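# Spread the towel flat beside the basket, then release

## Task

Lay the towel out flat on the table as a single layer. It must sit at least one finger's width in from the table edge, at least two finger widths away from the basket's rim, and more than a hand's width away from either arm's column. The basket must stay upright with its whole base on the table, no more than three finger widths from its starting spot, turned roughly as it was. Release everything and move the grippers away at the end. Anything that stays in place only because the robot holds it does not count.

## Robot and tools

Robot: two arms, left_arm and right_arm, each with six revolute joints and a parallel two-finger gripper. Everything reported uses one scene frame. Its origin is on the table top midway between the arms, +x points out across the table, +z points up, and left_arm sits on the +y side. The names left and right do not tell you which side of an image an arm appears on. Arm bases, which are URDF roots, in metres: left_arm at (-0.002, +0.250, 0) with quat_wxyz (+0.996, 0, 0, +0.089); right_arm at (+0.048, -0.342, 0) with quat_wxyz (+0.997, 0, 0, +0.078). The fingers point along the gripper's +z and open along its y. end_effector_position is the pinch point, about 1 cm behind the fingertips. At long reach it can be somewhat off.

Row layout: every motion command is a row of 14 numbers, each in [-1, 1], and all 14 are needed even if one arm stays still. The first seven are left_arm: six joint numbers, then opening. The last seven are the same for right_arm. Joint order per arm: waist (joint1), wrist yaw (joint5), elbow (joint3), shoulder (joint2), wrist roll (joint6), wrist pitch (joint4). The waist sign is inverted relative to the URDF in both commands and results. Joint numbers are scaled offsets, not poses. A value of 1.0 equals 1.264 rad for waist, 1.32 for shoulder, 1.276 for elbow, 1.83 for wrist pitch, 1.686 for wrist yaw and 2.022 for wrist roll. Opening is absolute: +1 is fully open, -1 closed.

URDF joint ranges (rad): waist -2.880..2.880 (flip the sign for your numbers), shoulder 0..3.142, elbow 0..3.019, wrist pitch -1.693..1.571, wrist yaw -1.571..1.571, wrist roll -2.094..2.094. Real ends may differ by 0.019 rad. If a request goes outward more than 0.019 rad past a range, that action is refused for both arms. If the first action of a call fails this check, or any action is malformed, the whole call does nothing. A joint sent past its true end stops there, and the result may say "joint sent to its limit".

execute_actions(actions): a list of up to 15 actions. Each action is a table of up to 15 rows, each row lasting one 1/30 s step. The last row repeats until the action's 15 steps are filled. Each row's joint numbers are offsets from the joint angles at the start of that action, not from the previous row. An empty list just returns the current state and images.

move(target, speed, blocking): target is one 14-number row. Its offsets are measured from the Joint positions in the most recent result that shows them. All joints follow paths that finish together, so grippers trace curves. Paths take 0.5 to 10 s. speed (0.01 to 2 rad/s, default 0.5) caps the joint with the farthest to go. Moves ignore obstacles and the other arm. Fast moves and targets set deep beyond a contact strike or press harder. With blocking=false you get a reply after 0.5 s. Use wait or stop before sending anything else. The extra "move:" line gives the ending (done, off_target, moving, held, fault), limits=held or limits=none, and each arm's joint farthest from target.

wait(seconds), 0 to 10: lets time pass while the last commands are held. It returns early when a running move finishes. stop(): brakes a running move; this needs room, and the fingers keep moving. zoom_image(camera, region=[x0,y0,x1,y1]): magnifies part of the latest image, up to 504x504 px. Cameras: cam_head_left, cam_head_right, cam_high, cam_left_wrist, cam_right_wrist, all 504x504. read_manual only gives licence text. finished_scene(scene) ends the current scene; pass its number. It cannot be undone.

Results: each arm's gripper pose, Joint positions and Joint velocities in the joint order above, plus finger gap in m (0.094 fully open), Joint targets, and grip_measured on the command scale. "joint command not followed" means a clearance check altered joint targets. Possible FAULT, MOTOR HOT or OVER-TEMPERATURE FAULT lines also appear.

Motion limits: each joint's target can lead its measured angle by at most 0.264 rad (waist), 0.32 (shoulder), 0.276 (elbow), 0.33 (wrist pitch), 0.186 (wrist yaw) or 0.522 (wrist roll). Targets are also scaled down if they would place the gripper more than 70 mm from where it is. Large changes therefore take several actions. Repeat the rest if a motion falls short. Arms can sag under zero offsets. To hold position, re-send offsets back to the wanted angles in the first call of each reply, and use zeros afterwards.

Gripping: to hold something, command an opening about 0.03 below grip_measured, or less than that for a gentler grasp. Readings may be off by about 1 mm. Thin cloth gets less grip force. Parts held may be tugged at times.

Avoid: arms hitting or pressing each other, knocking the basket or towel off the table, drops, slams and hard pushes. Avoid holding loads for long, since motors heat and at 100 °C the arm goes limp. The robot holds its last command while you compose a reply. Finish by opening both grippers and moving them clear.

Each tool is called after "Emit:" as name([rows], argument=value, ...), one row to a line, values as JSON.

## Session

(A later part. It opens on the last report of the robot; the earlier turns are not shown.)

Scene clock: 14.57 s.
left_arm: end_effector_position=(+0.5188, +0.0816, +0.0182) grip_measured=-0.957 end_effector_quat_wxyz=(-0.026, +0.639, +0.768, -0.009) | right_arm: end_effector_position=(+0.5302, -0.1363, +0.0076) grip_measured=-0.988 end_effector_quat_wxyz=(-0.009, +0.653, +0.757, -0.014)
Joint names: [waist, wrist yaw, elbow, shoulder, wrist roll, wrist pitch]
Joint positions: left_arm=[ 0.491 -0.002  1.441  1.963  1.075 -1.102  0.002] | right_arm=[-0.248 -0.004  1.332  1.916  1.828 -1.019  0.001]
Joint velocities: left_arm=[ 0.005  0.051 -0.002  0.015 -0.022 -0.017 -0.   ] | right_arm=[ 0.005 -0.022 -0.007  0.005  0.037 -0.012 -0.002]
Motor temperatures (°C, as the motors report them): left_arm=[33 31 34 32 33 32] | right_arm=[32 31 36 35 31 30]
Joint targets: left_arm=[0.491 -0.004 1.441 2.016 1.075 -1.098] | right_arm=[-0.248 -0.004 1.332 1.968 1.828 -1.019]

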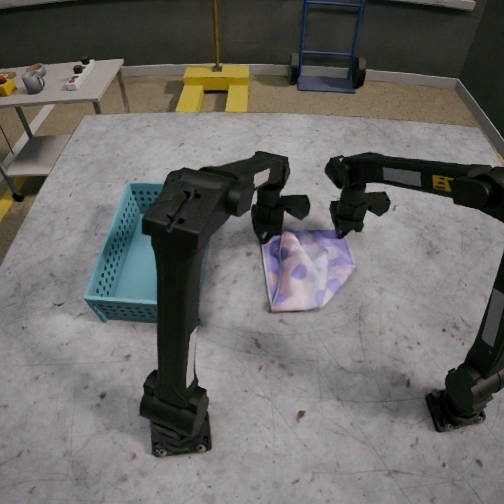

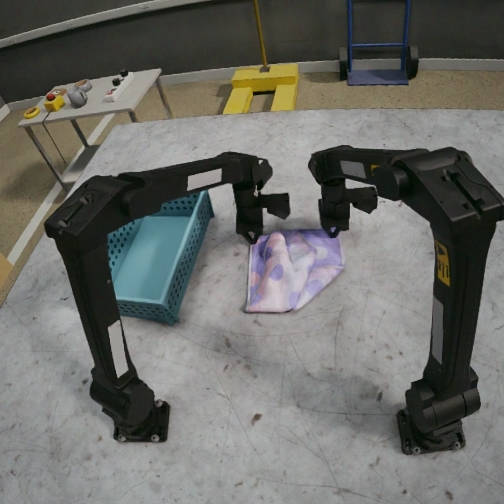

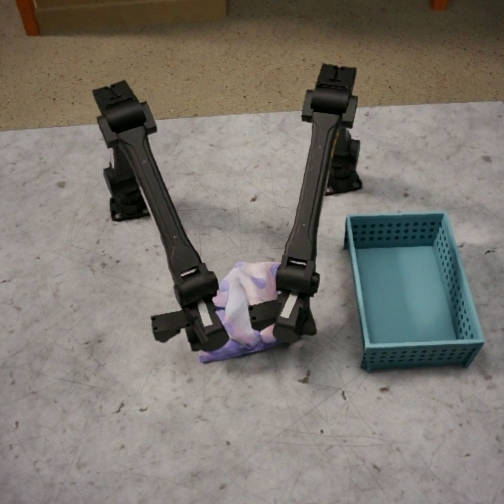

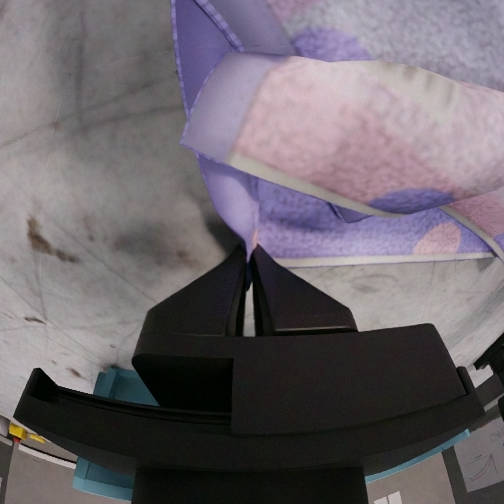

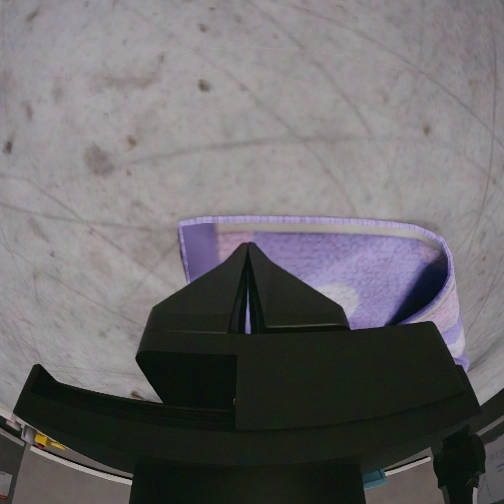

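Emit:
move(target=[0,0,0,0.01,0,0,-1,0.028,0,0.112,0,0,-0.065,-0.15], speed=0.3)

Emit:
move(target=[0,0,0,0.01,0,0,-1,0,0,0,0.085,0,0,-0.15], speed=0.2)

Scene clock: 15.83 s.
left_arm: end_effector_position=(+0.5192, +0.0815, +0.0202) grip_measured=-0.957 end_effector_quat_wxyz=(-0.024, +0.639, +0.768, -0.008) | right_arm: end_effector_position=(+0.5562, -0.1395, +0.0447) grip_measured=-0.152 end_effector_quat_wxyz=(-0.007, +0.663, +0.749, -0.010)
Joint names: [waist, wrist yaw, elbow, shoulder, wrist roll, wrist pitch]
Joint positions: left_arm=[ 0.491 -0.002  1.441  1.96   1.075 -1.102  0.002] | right_arm=[-0.224 -0.004  1.441  1.913  1.828 -1.122  0.04 ]
Joint velocities: left_arm=[ 0.015  0.037 -0.017 -0.024 -0.007  0.017 -0.001] | right_arm=[ 0.015 -0.007  0.007 -0.015 -0.022 -0.002 -0.   ]
Motor temperatures (°C, as the motors report them): left_arm=[33 31 34 32 33 32] | right_arm=[32 31 36 35 31 30]
Joint targets: left_arm=[0.491 -0.002 1.441 1.976 1.075 -1.102] | right_arm=[-0.212 -0.004 1.475 1.916 1.828 -1.138]
move: off_target (right_arm); limits=none; left_arm: farthest joint: the shoulder, 0.017 radians from its target (0.013 radians at the start); right_arm: farthest joint: the elbow, 0.034 radians from its target (0.143 radians at the start)

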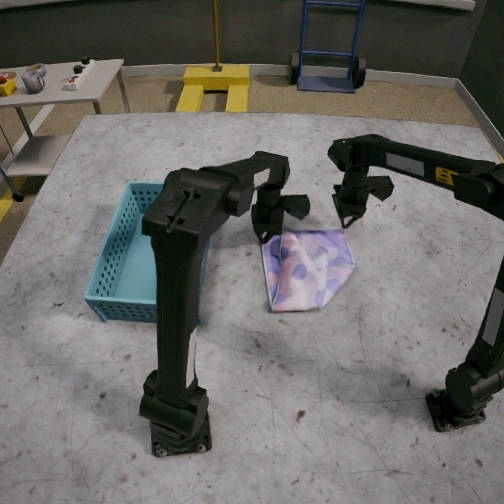

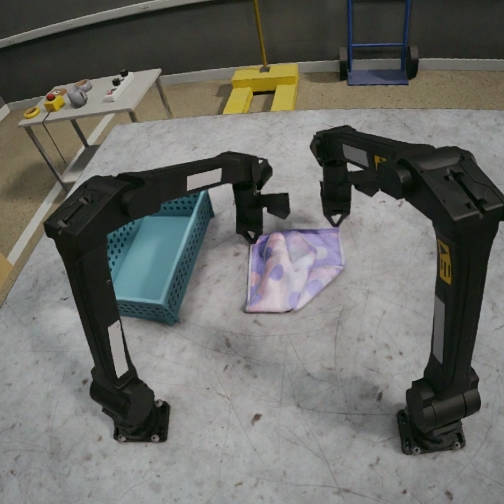

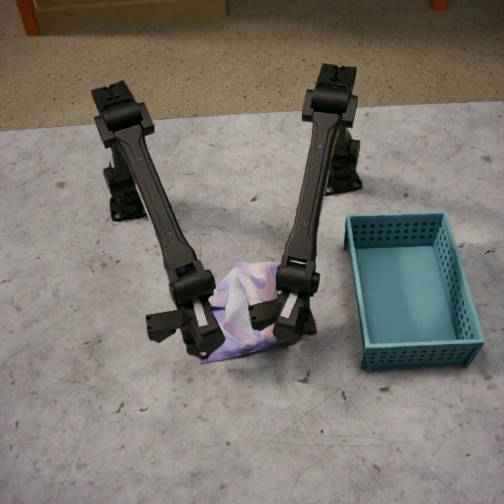

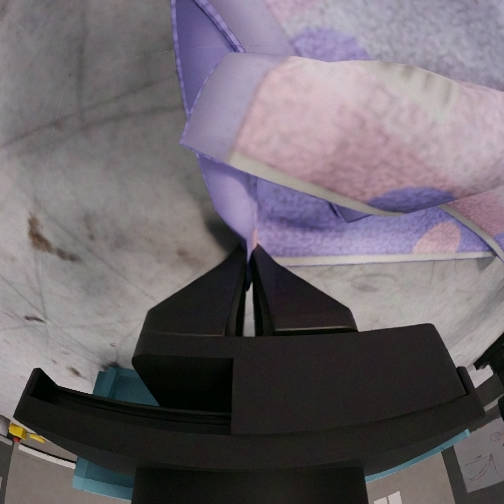

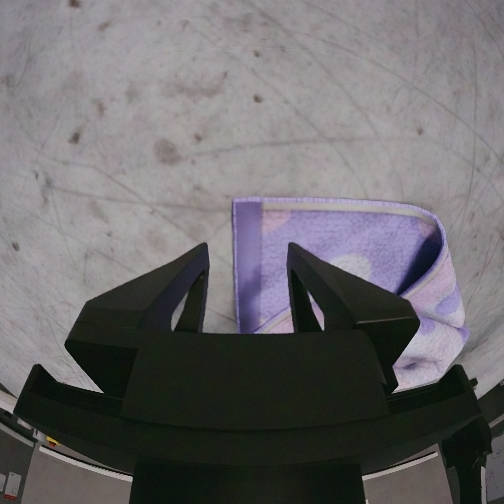

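Scene clock: 16.67 s.
left_arm: end_effector_position=(+0.5192, +0.0815, +0.0202) grip_measured=-0.957 end_effector_quat_wxyz=(-0.024, +0.639, +0.768, -0.008) | right_arm: end_effector_position=(+0.5496, -0.1422, +0.0070) grip_measured=-0.152 end_effector_quat_wxyz=(-0.023, +0.662, +0.748, -0.042)
Joint names: [waist, wrist yaw, elbow, shoulder, wrist roll, wrist pitch]
Joint positions: left_arm=[ 0.491 -0.002  1.441  1.96   1.075 -1.102  0.002] | right_arm=[-0.224 -0.003  1.443  1.987  1.828 -1.123  0.04 ]
Joint velocities: left_arm=[-0.005 -0.081  0.017 -0.015 -0.125 -0.017 -0.001] | right_arm=[ 0.015  0.037  0.007 -0.005 -0.007  0.002 -0.001]
Motor temperatures (°C, as the motors report them): left_arm=[33 31 34 32 33 32] | right_arm=[32 31 36 35 31 30]
Joint targets: left_arm=[0.491 -0.002 1.441 1.973 1.075 -1.102] | right_arm=[-0.224 -0.003 1.441 2.025 1.828 -1.122]
move: off_target (right_arm); limits=none; left_arm: farthest joint: the shoulder, 0.014 radians from its target (0.014 radians at the start); right_arm: farthest joint: the shoulder, 0.038 radians from its target (0.112 radians at the start)

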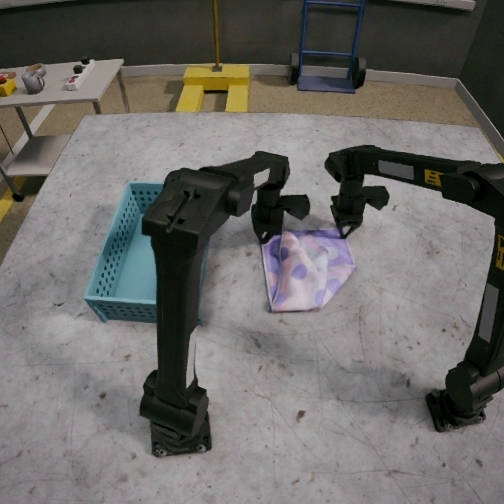

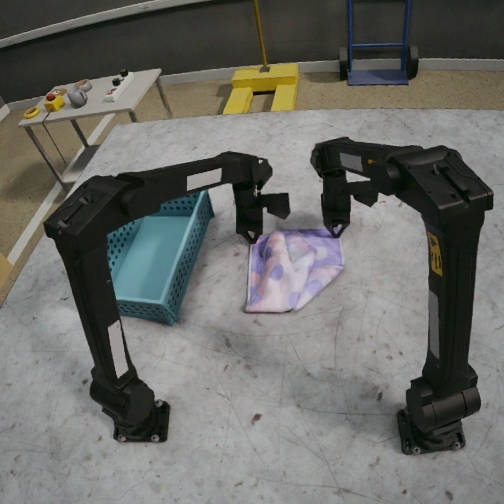

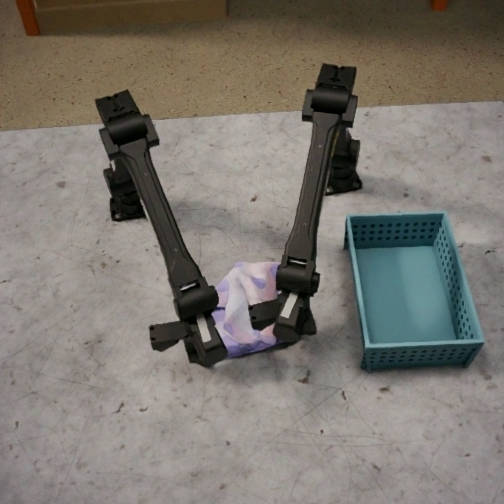

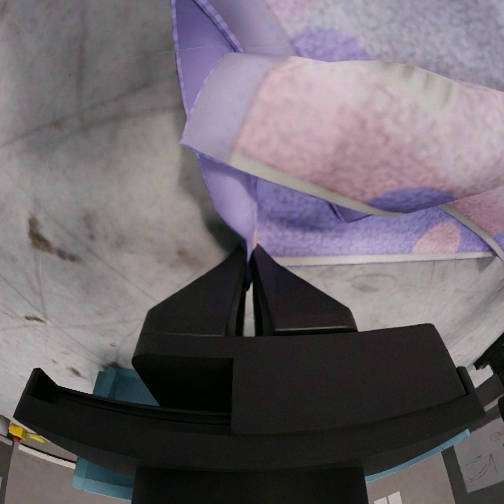

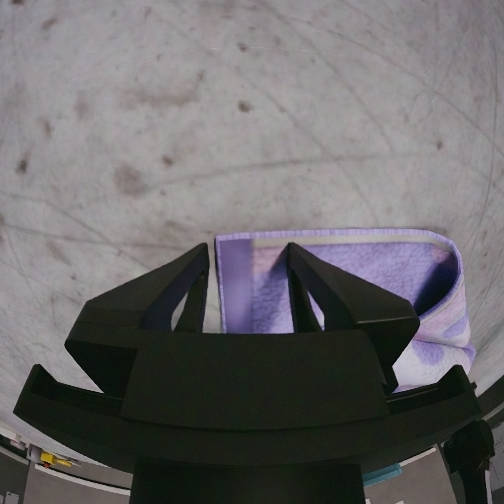

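Emit:
execute_actions([
  [[0,0,0,0.01,0,0,-1,0,0,0,0.045,0,0,-0.15],[0,0,0,0.01,0,0,-1,0,0,0,0.045,0,0,-0.15],[0,0,0,0.01,0,0,-1,0,0,0,0.045,0,0,-0.2],[0,0,0,0.01,0,0,-1,0,0,0,0.045,0,0,-0.3],[0,0,0,0.01,0,0,-1,0,0,0,0.045,0,0,-0.4],[0,0,0,0.01,0,0,-1,0,0,0,0.045,0,0,-0.5],[0,0,0,0.01,0,0,-1,0,0,0,0.045,0,0,-0.6],[0,0,0,0.01,0,0,-1,0,0,0,0.045,0,0,-0.7],[0,0,0,0.01,0,0,-1,0,0,0,0.045,0,0,-0.8],[0,0,0,0.01,0,0,-1,0,0,0,0.045,0,0,-0.9],[0,0,0,0.01,0,0,-1,0,0,0,0.045,0,0,-1]],
])

Scene clock: 18.97 s.
left_arm: end_effector_position=(+0.5192, +0.0815, +0.0202) grip_measured=-0.957 end_effector_quat_wxyz=(-0.024, +0.639, +0.768, -0.008) | right_arm: end_effector_position=(+0.5498, -0.1421, +0.0063) grip_measured=-0.961 end_effector_quat_wxyz=(-0.024, +0.662, +0.748, -0.043)
Joint names: [waist, wrist yaw, elbow, shoulder, wrist roll, wrist pitch]
Joint positions: left_arm=[ 0.491 -0.002  1.441  1.96   1.075 -1.102  0.002] | right_arm=[-0.224 -0.003  1.444  1.989  1.828 -1.124  0.002]
Joint velocities: left_arm=[ 0.005  0.022 -0.007 -0.005 -0.037 -0.007  0.001] | right_arm=[ 0.015  0.007  0.007  0.005  0.051 -0.012 -0.   ]
Motor temperatures (°C, as the motors report them): left_arm=[33 31 34 32 33 32] | right_arm=[32 31 36 35 31 30]
Joint targets: left_arm=[0.491 -0.002 1.441 1.973 1.075 -1.102] | right_arm=[-0.224 -0.003 1.443 2.047 1.828 -1.123]

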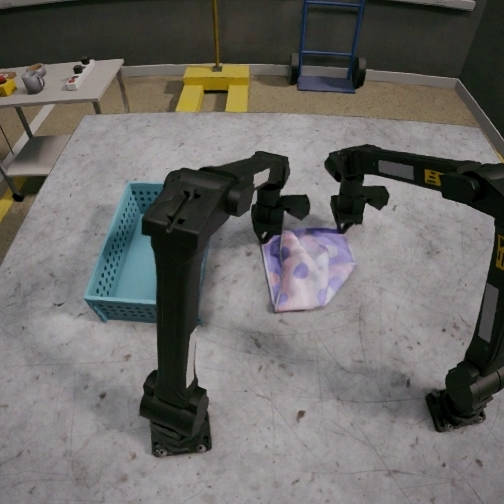

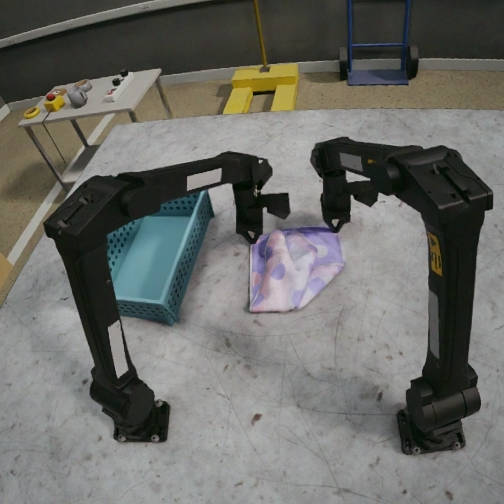

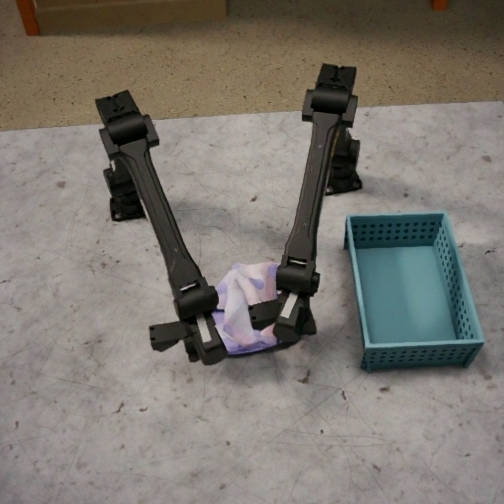

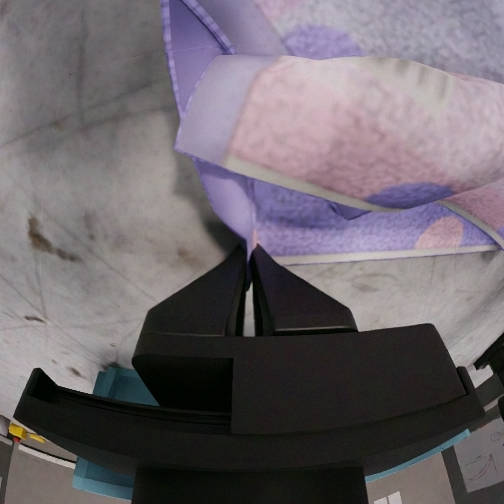

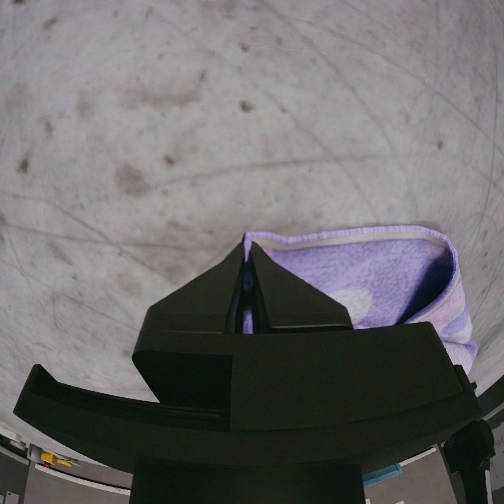

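Emit:
move(target=[0.058,0,0.185,-0.268,0,-0.272,-1,-0.053,0,0.1,-0.354,0,-0.255,-1], speed=0.35)

Scene clock: 30.73 s.
left_arm: end_effector_position=(+0.4496, +0.0693, +0.2756) grip_measured=-0.957 end_effector_quat_wxyz=(+0.008, +0.665, +0.747, +0.003) | right_arm: end_effector_position=(+0.4590, -0.1523, +0.2752) grip_measured=-0.961 end_effector_quat_wxyz=(+0.002, +0.642, +0.766, +0.009)
Joint names: [waist, wrist yaw, elbow, shoulder, wrist roll, wrist pitch]
Joint positions: left_arm=[ 0.559 -0.001  1.637  1.599  1.075 -1.592  0.002] | right_arm=[-0.277 -0.004  1.532  1.51   1.828 -1.575  0.002]
Joint velocities: left_arm=[ 0.015 -0.007 -0.007 -0.015 -0.051  0.007 -0.   ] | right_arm=[-0.005 -0.037 -0.002 -0.015  0.022  0.002 -0.   ]
Motor temperatures (°C, as the motors report them): left_arm=[33 31 34 33 33 32] | right_arm=[32 31 37 35 31 30]
Joint targets: left_arm=[0.565 -0.002 1.677 1.606 1.075 -1.600] | right_arm=[-0.291 -0.003 1.572 1.521 1.828 -1.590]
move: off_target (left_arm, right_arm); limits=none; left_arm: farthest joint: the elbow, 0.041 radians from its target (0.236 radians at the start); right_arm: farthest joint: the elbow, 0.039 radians from its target (0.128 radians at the start)

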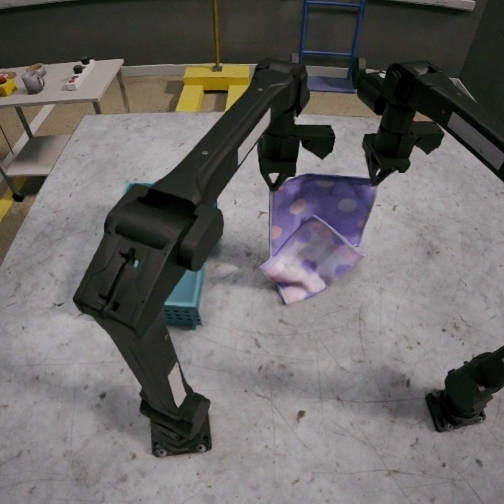

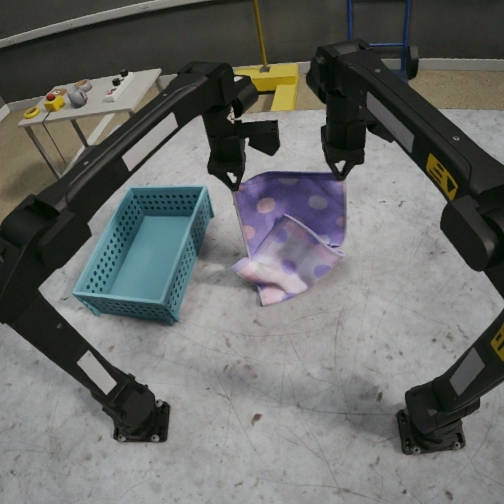

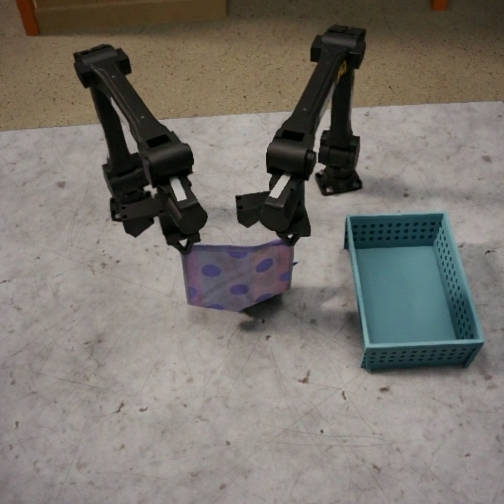

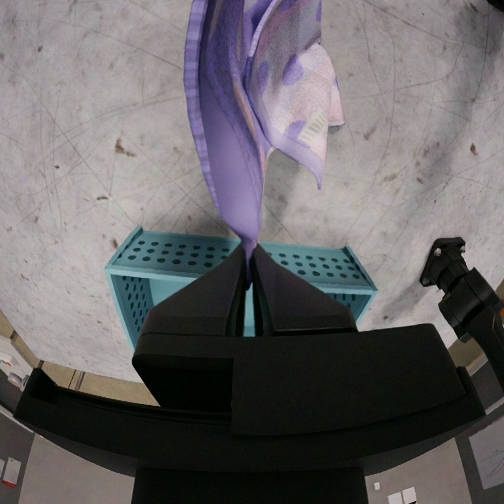

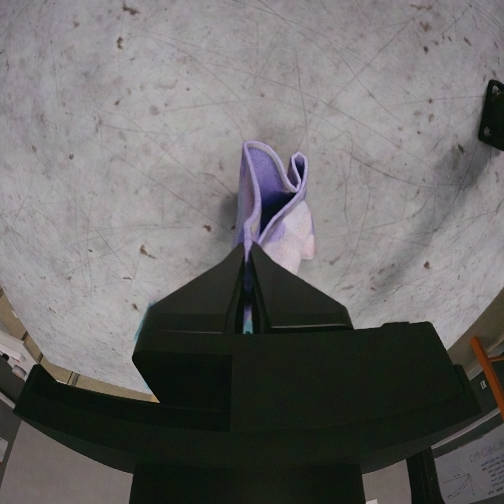

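Emit:
move(target=[0.057,0,0.115,-0.26,0,0.03,-1,-0.079,0,0.141,-0.262,0,0.01,-1], speed=0.3)

Scene clock: 32.60 s.
left_arm: end_effector_position=(+0.3796, +0.0677, +0.4806) grip_measured=-0.957 end_effector_quat_wxyz=(+0.244, +0.666, +0.700, +0.080) | right_arm: end_effector_position=(+0.3809, -0.1524, +0.4804) grip_measured=-0.961 end_effector_quat_wxyz=(+0.097, +0.589, +0.767, +0.236)
Joint names: [waist, wrist yaw, elbow, shoulder, wrist roll, wrist pitch]
Joint positions: left_arm=[ 0.624 -0.001  1.745  1.246  1.075 -1.55   0.002] | right_arm=[-0.362 -0.004  1.674  1.154  1.828 -1.575  0.002]
Joint velocities: left_arm=[ 0.015  0.022  0.007  0.005 -0.051  0.012 -0.   ] | right_arm=[ 0.005  0.022 -0.002 -0.005  0.007 -0.002 -0.001]
Motor temperatures (°C, as the motors report them): left_arm=[33 31 35 33 33 32] | right_arm=[32 31 37 35 31 30]
Joint targets: left_arm=[0.631 -0.001 1.783 1.256 1.075 -1.537] | right_arm=[-0.377 -0.004 1.712 1.165 1.828 -1.557]
move: off_target (left_arm, right_arm); limits=none; left_arm: farthest joint: the elbow, 0.038 radians from its target (0.147 radians at the start); right_arm: farthest joint: the elbow, 0.037 radians from its target (0.180 radians at the start)

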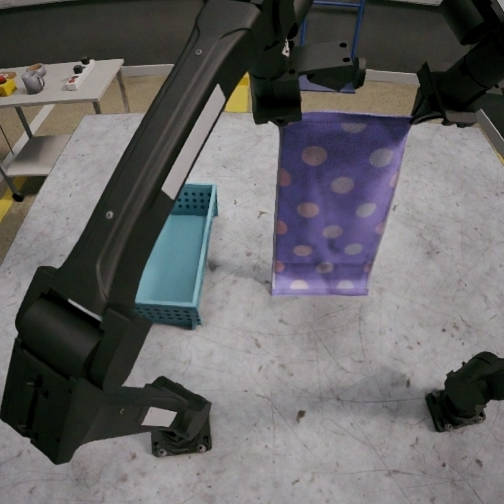

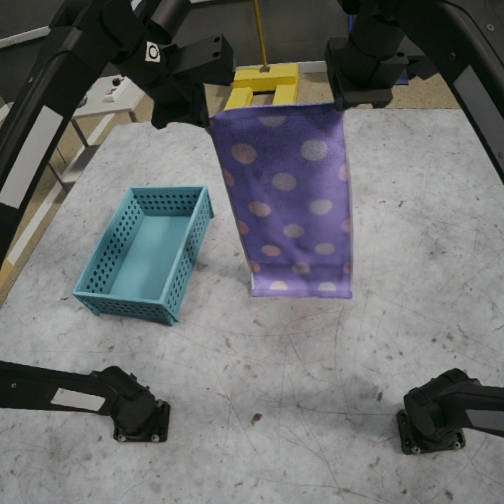

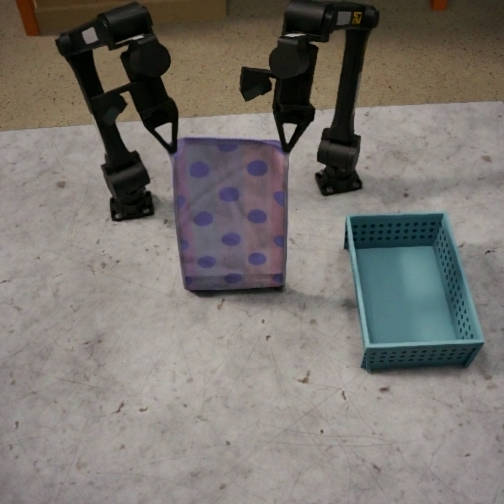

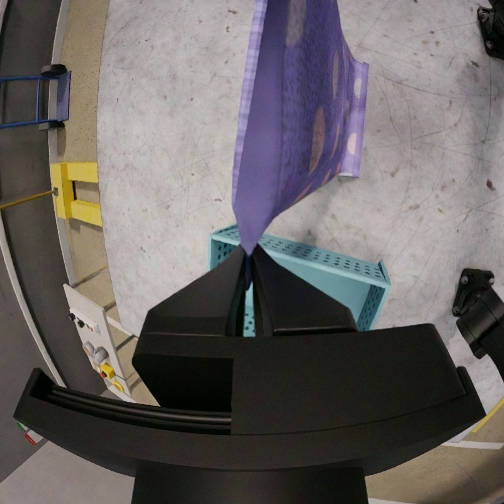

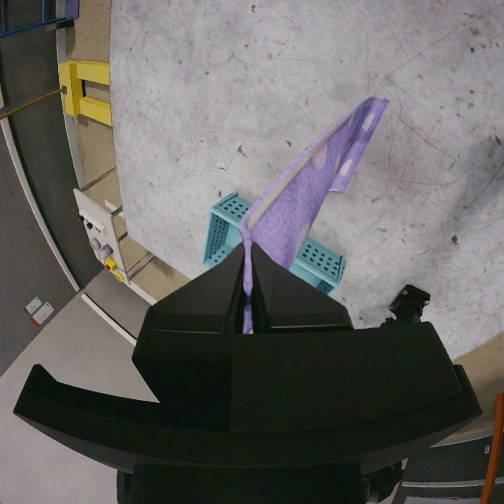

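Emit:
move(target=[-0.099,0,-0.14,0.22,0.04,0.25,-1,0.124,0,-0.19,0.193,0,0.27,-1], speed=0.4)

Emit:
move(target=[-0.06,0,0.188,0.354,0.04,0.139,-1,0.076,0,0.13,0.345,0,0.175,-1], speed=0.4)

Scene clock: 34.73 s.
left_arm: end_effector_position=(+0.5431, +0.0664, +0.3157) grip_measured=-0.957 end_effector_quat_wxyz=(+0.232, +0.649, +0.717, +0.102) | right_arm: end_effector_position=(+0.5359, -0.1509, +0.3047) grip_measured=-0.961 end_effector_quat_wxyz=(+0.107, +0.645, +0.725, +0.215)
Joint names: [waist, wrist yaw, elbow, shoulder, wrist roll, wrist pitch]
Joint positions: left_arm=[ 0.503 -0.001  1.574  1.526  1.146 -1.106  0.002] | right_arm=[-0.218 -0.004  1.426  1.408  1.828 -1.103  0.002]
Joint velocities: left_arm=[ 0.005 -0.037 -0.007  0.005  0.037 -0.002  0.001] | right_arm=[-0.005 -0.051 -0.012 -0.005 -0.007  0.007 -0.001]
Motor temperatures (°C, as the motors report them): left_arm=[33 31 35 33 33 32] | right_arm=[32 31 37 35 31 30]
Joint targets: left_arm=[0.499 -0.001 1.567 1.536 1.156 -1.093] | right_arm=[-0.206 -0.004 1.432 1.408 1.828 -1.081]
move: off_target (right_arm); limits=none; left_arm: farthest joint: the wrist pitch, 0.013 radians from its target (0.458 radians at the start); right_arm: farthest joint: the wrist pitch, 0.022 radians from its target (0.494 radians at the start)

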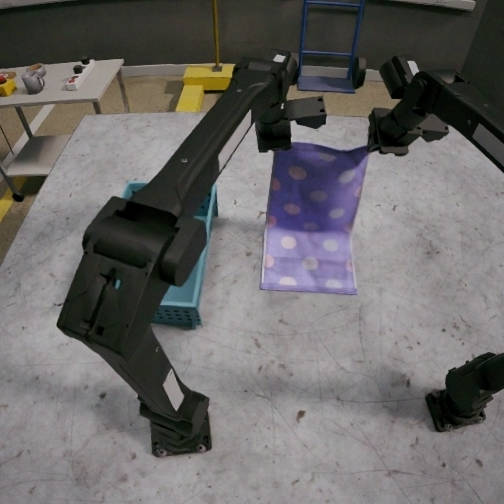

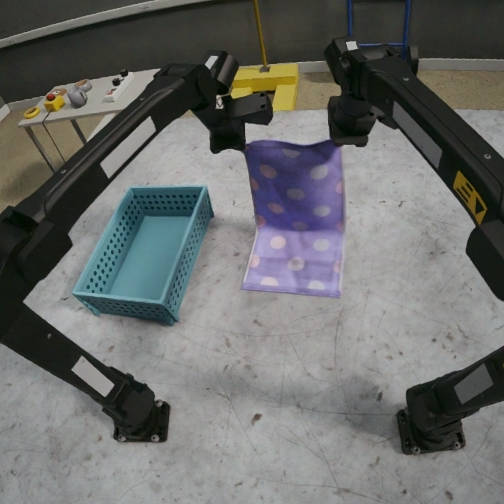

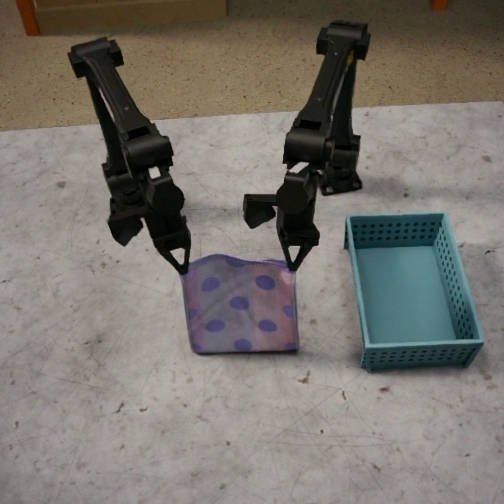

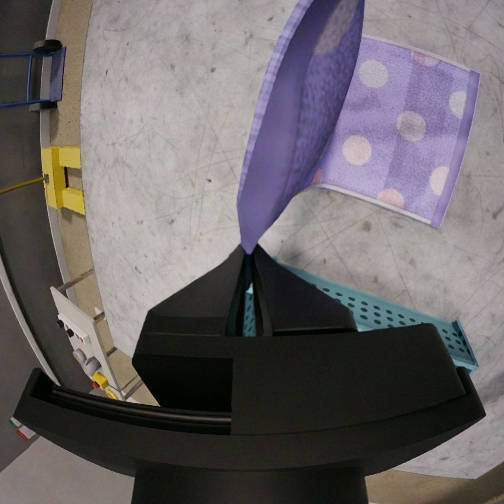

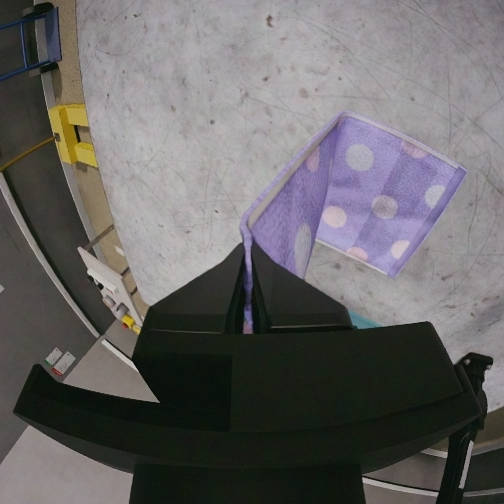

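Scene clock: 36.47 s.
left_arm: end_effector_position=(+0.6990, +0.0692, +0.1537) grip_measured=-0.957 end_effector_quat_wxyz=(+0.216, +0.650, +0.720, +0.114) | right_arm: end_effector_position=(+0.6849, -0.1529, +0.1325) grip_measured=-0.961 end_effector_quat_wxyz=(+0.107, +0.678, +0.701, +0.195)
Joint names: [waist, wrist yaw, elbow, shoulder, wrist roll, wrist pitch]
Joint positions: left_arm=[ 0.431 -0.001  1.764  1.978  1.217 -0.864  0.002] | right_arm=[-0.133 -0.004  1.542  1.861  1.828 -0.805  0.002]
Joint velocities: left_arm=[ 0.024 -0.022 -0.017  0.005 -0.007  0.007  0.001] | right_arm=[ 0.005  0.007  0.012 -0.005  0.051 -0.002  0.001]
Motor temperatures (°C, as the motors report them): left_arm=[33 31 35 33 33 32] | right_arm=[32 31 38 35 31 30]
Joint targets: left_arm=[0.427 -0.001 1.814 1.994 1.227 -0.852] | right_arm=[-0.121 -0.004 1.592 1.863 1.828 -0.783]
move: off_target (left_arm, right_arm); limits=none; left_arm: farthest joint: the elbow, 0.050 radians from its target (0.240 radians at the start); right_arm: farthest joint: the elbow, 0.049 radians from its target (0.166 radians at the start)

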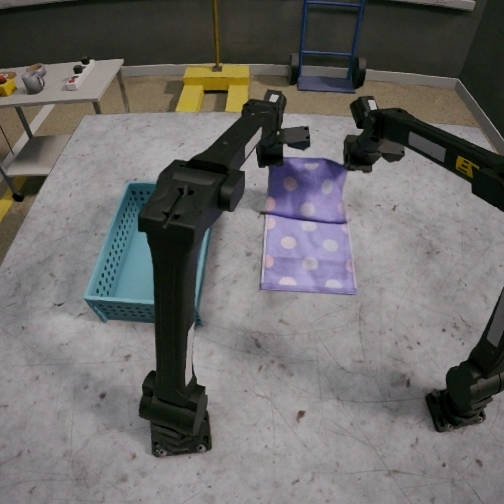

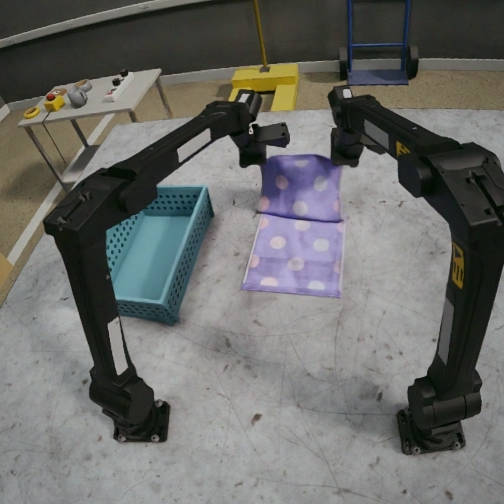

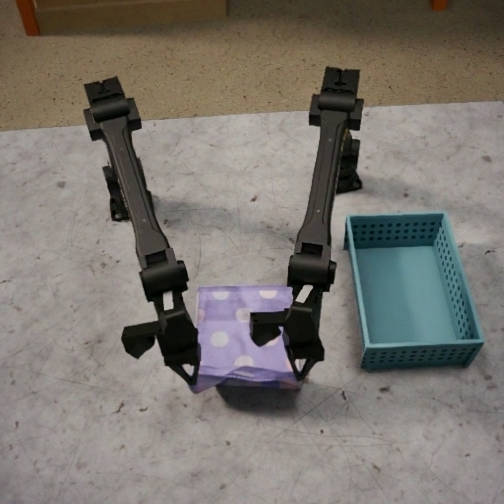

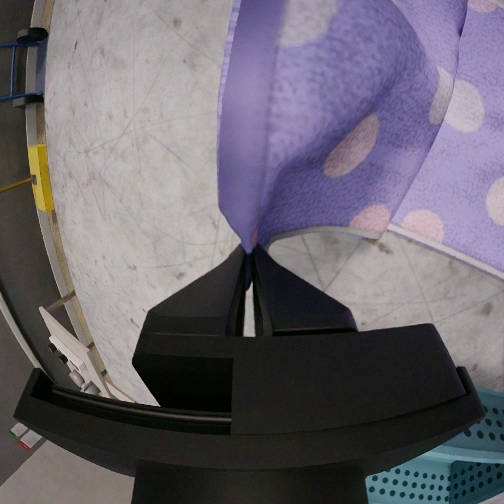

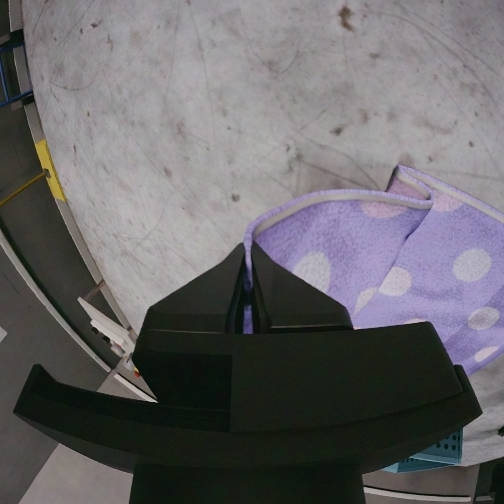

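Emit:
move(target=[-0.041,0,0.58,0.433,0.04,0.033,-1,0.069,0,0.356,0.332,0,0.151,-1], speed=0.45)

Scene clock: 38.93 s.
left_arm: end_effector_position=(+0.8850, +0.0633, +0.0849) grip_measured=-0.957 end_effector_quat_wxyz=(+0.291, +0.640, +0.690, +0.175) | right_arm: end_effector_position=(+0.8646, -0.1636, +0.0587) grip_measured=-0.961 end_effector_quat_wxyz=(+0.173, +0.679, +0.652, +0.288)
Joint names: [waist, wrist yaw, elbow, shoulder, wrist roll, wrist pitch]
Joint positions: left_arm=[ 0.386 -0.001  2.45   2.513  1.289 -0.816  0.002] | right_arm=[-0.059 -0.004  1.944  2.278  1.828 -0.552  0.002]
Joint velocities: left_arm=[-0.005 -0.066 -0.002  0.005 -0.007  0.017  0.001] | right_arm=[ 0.015  0.007 -0.002 -0.005 -0.037  0.002 -0.   ]
Motor temperatures (°C, as the motors report them): left_arm=[33 31 36 33 33 32] | right_arm=[32 31 38 35 31 30]
Joint targets: left_arm=[0.379 -0.001 2.504 2.549 1.298 -0.803] | right_arm=[-0.046 -0.004 1.997 2.299 1.828 -0.528]
move: off_target (left_arm, right_arm); limits=none; left_arm: farthest joint: the elbow, 0.054 radians from its target (0.741 radians at the start); right_arm: farthest joint: the elbow, 0.052 radians from its target (0.454 radians at the start)

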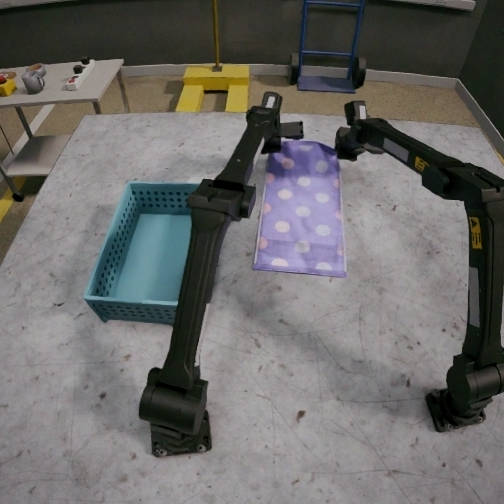

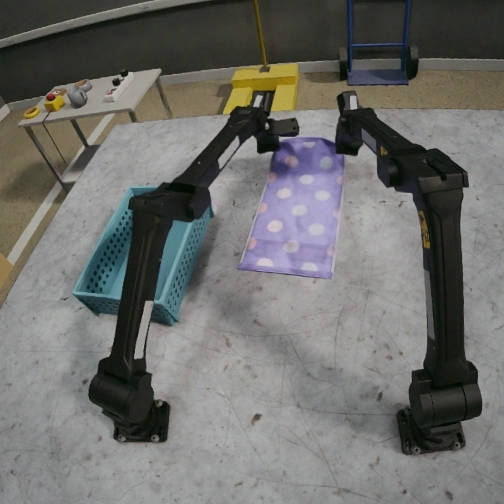

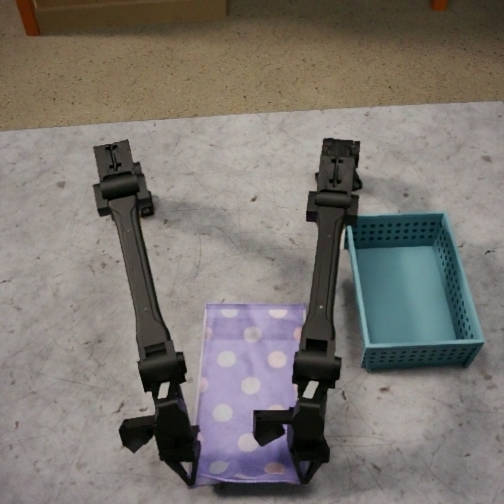

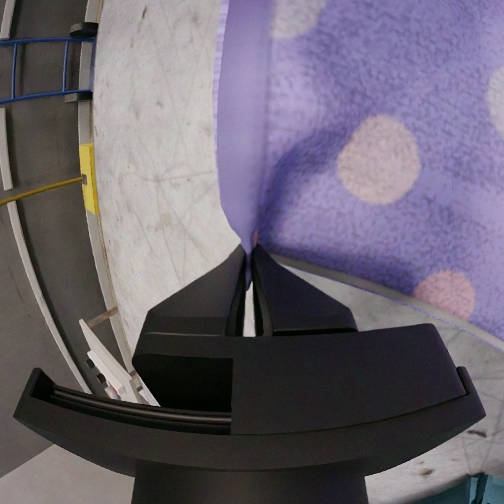

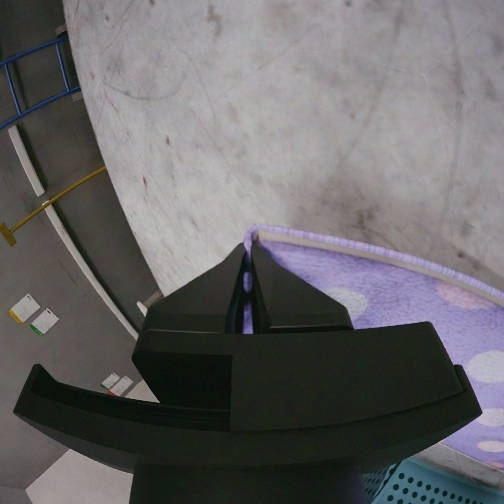

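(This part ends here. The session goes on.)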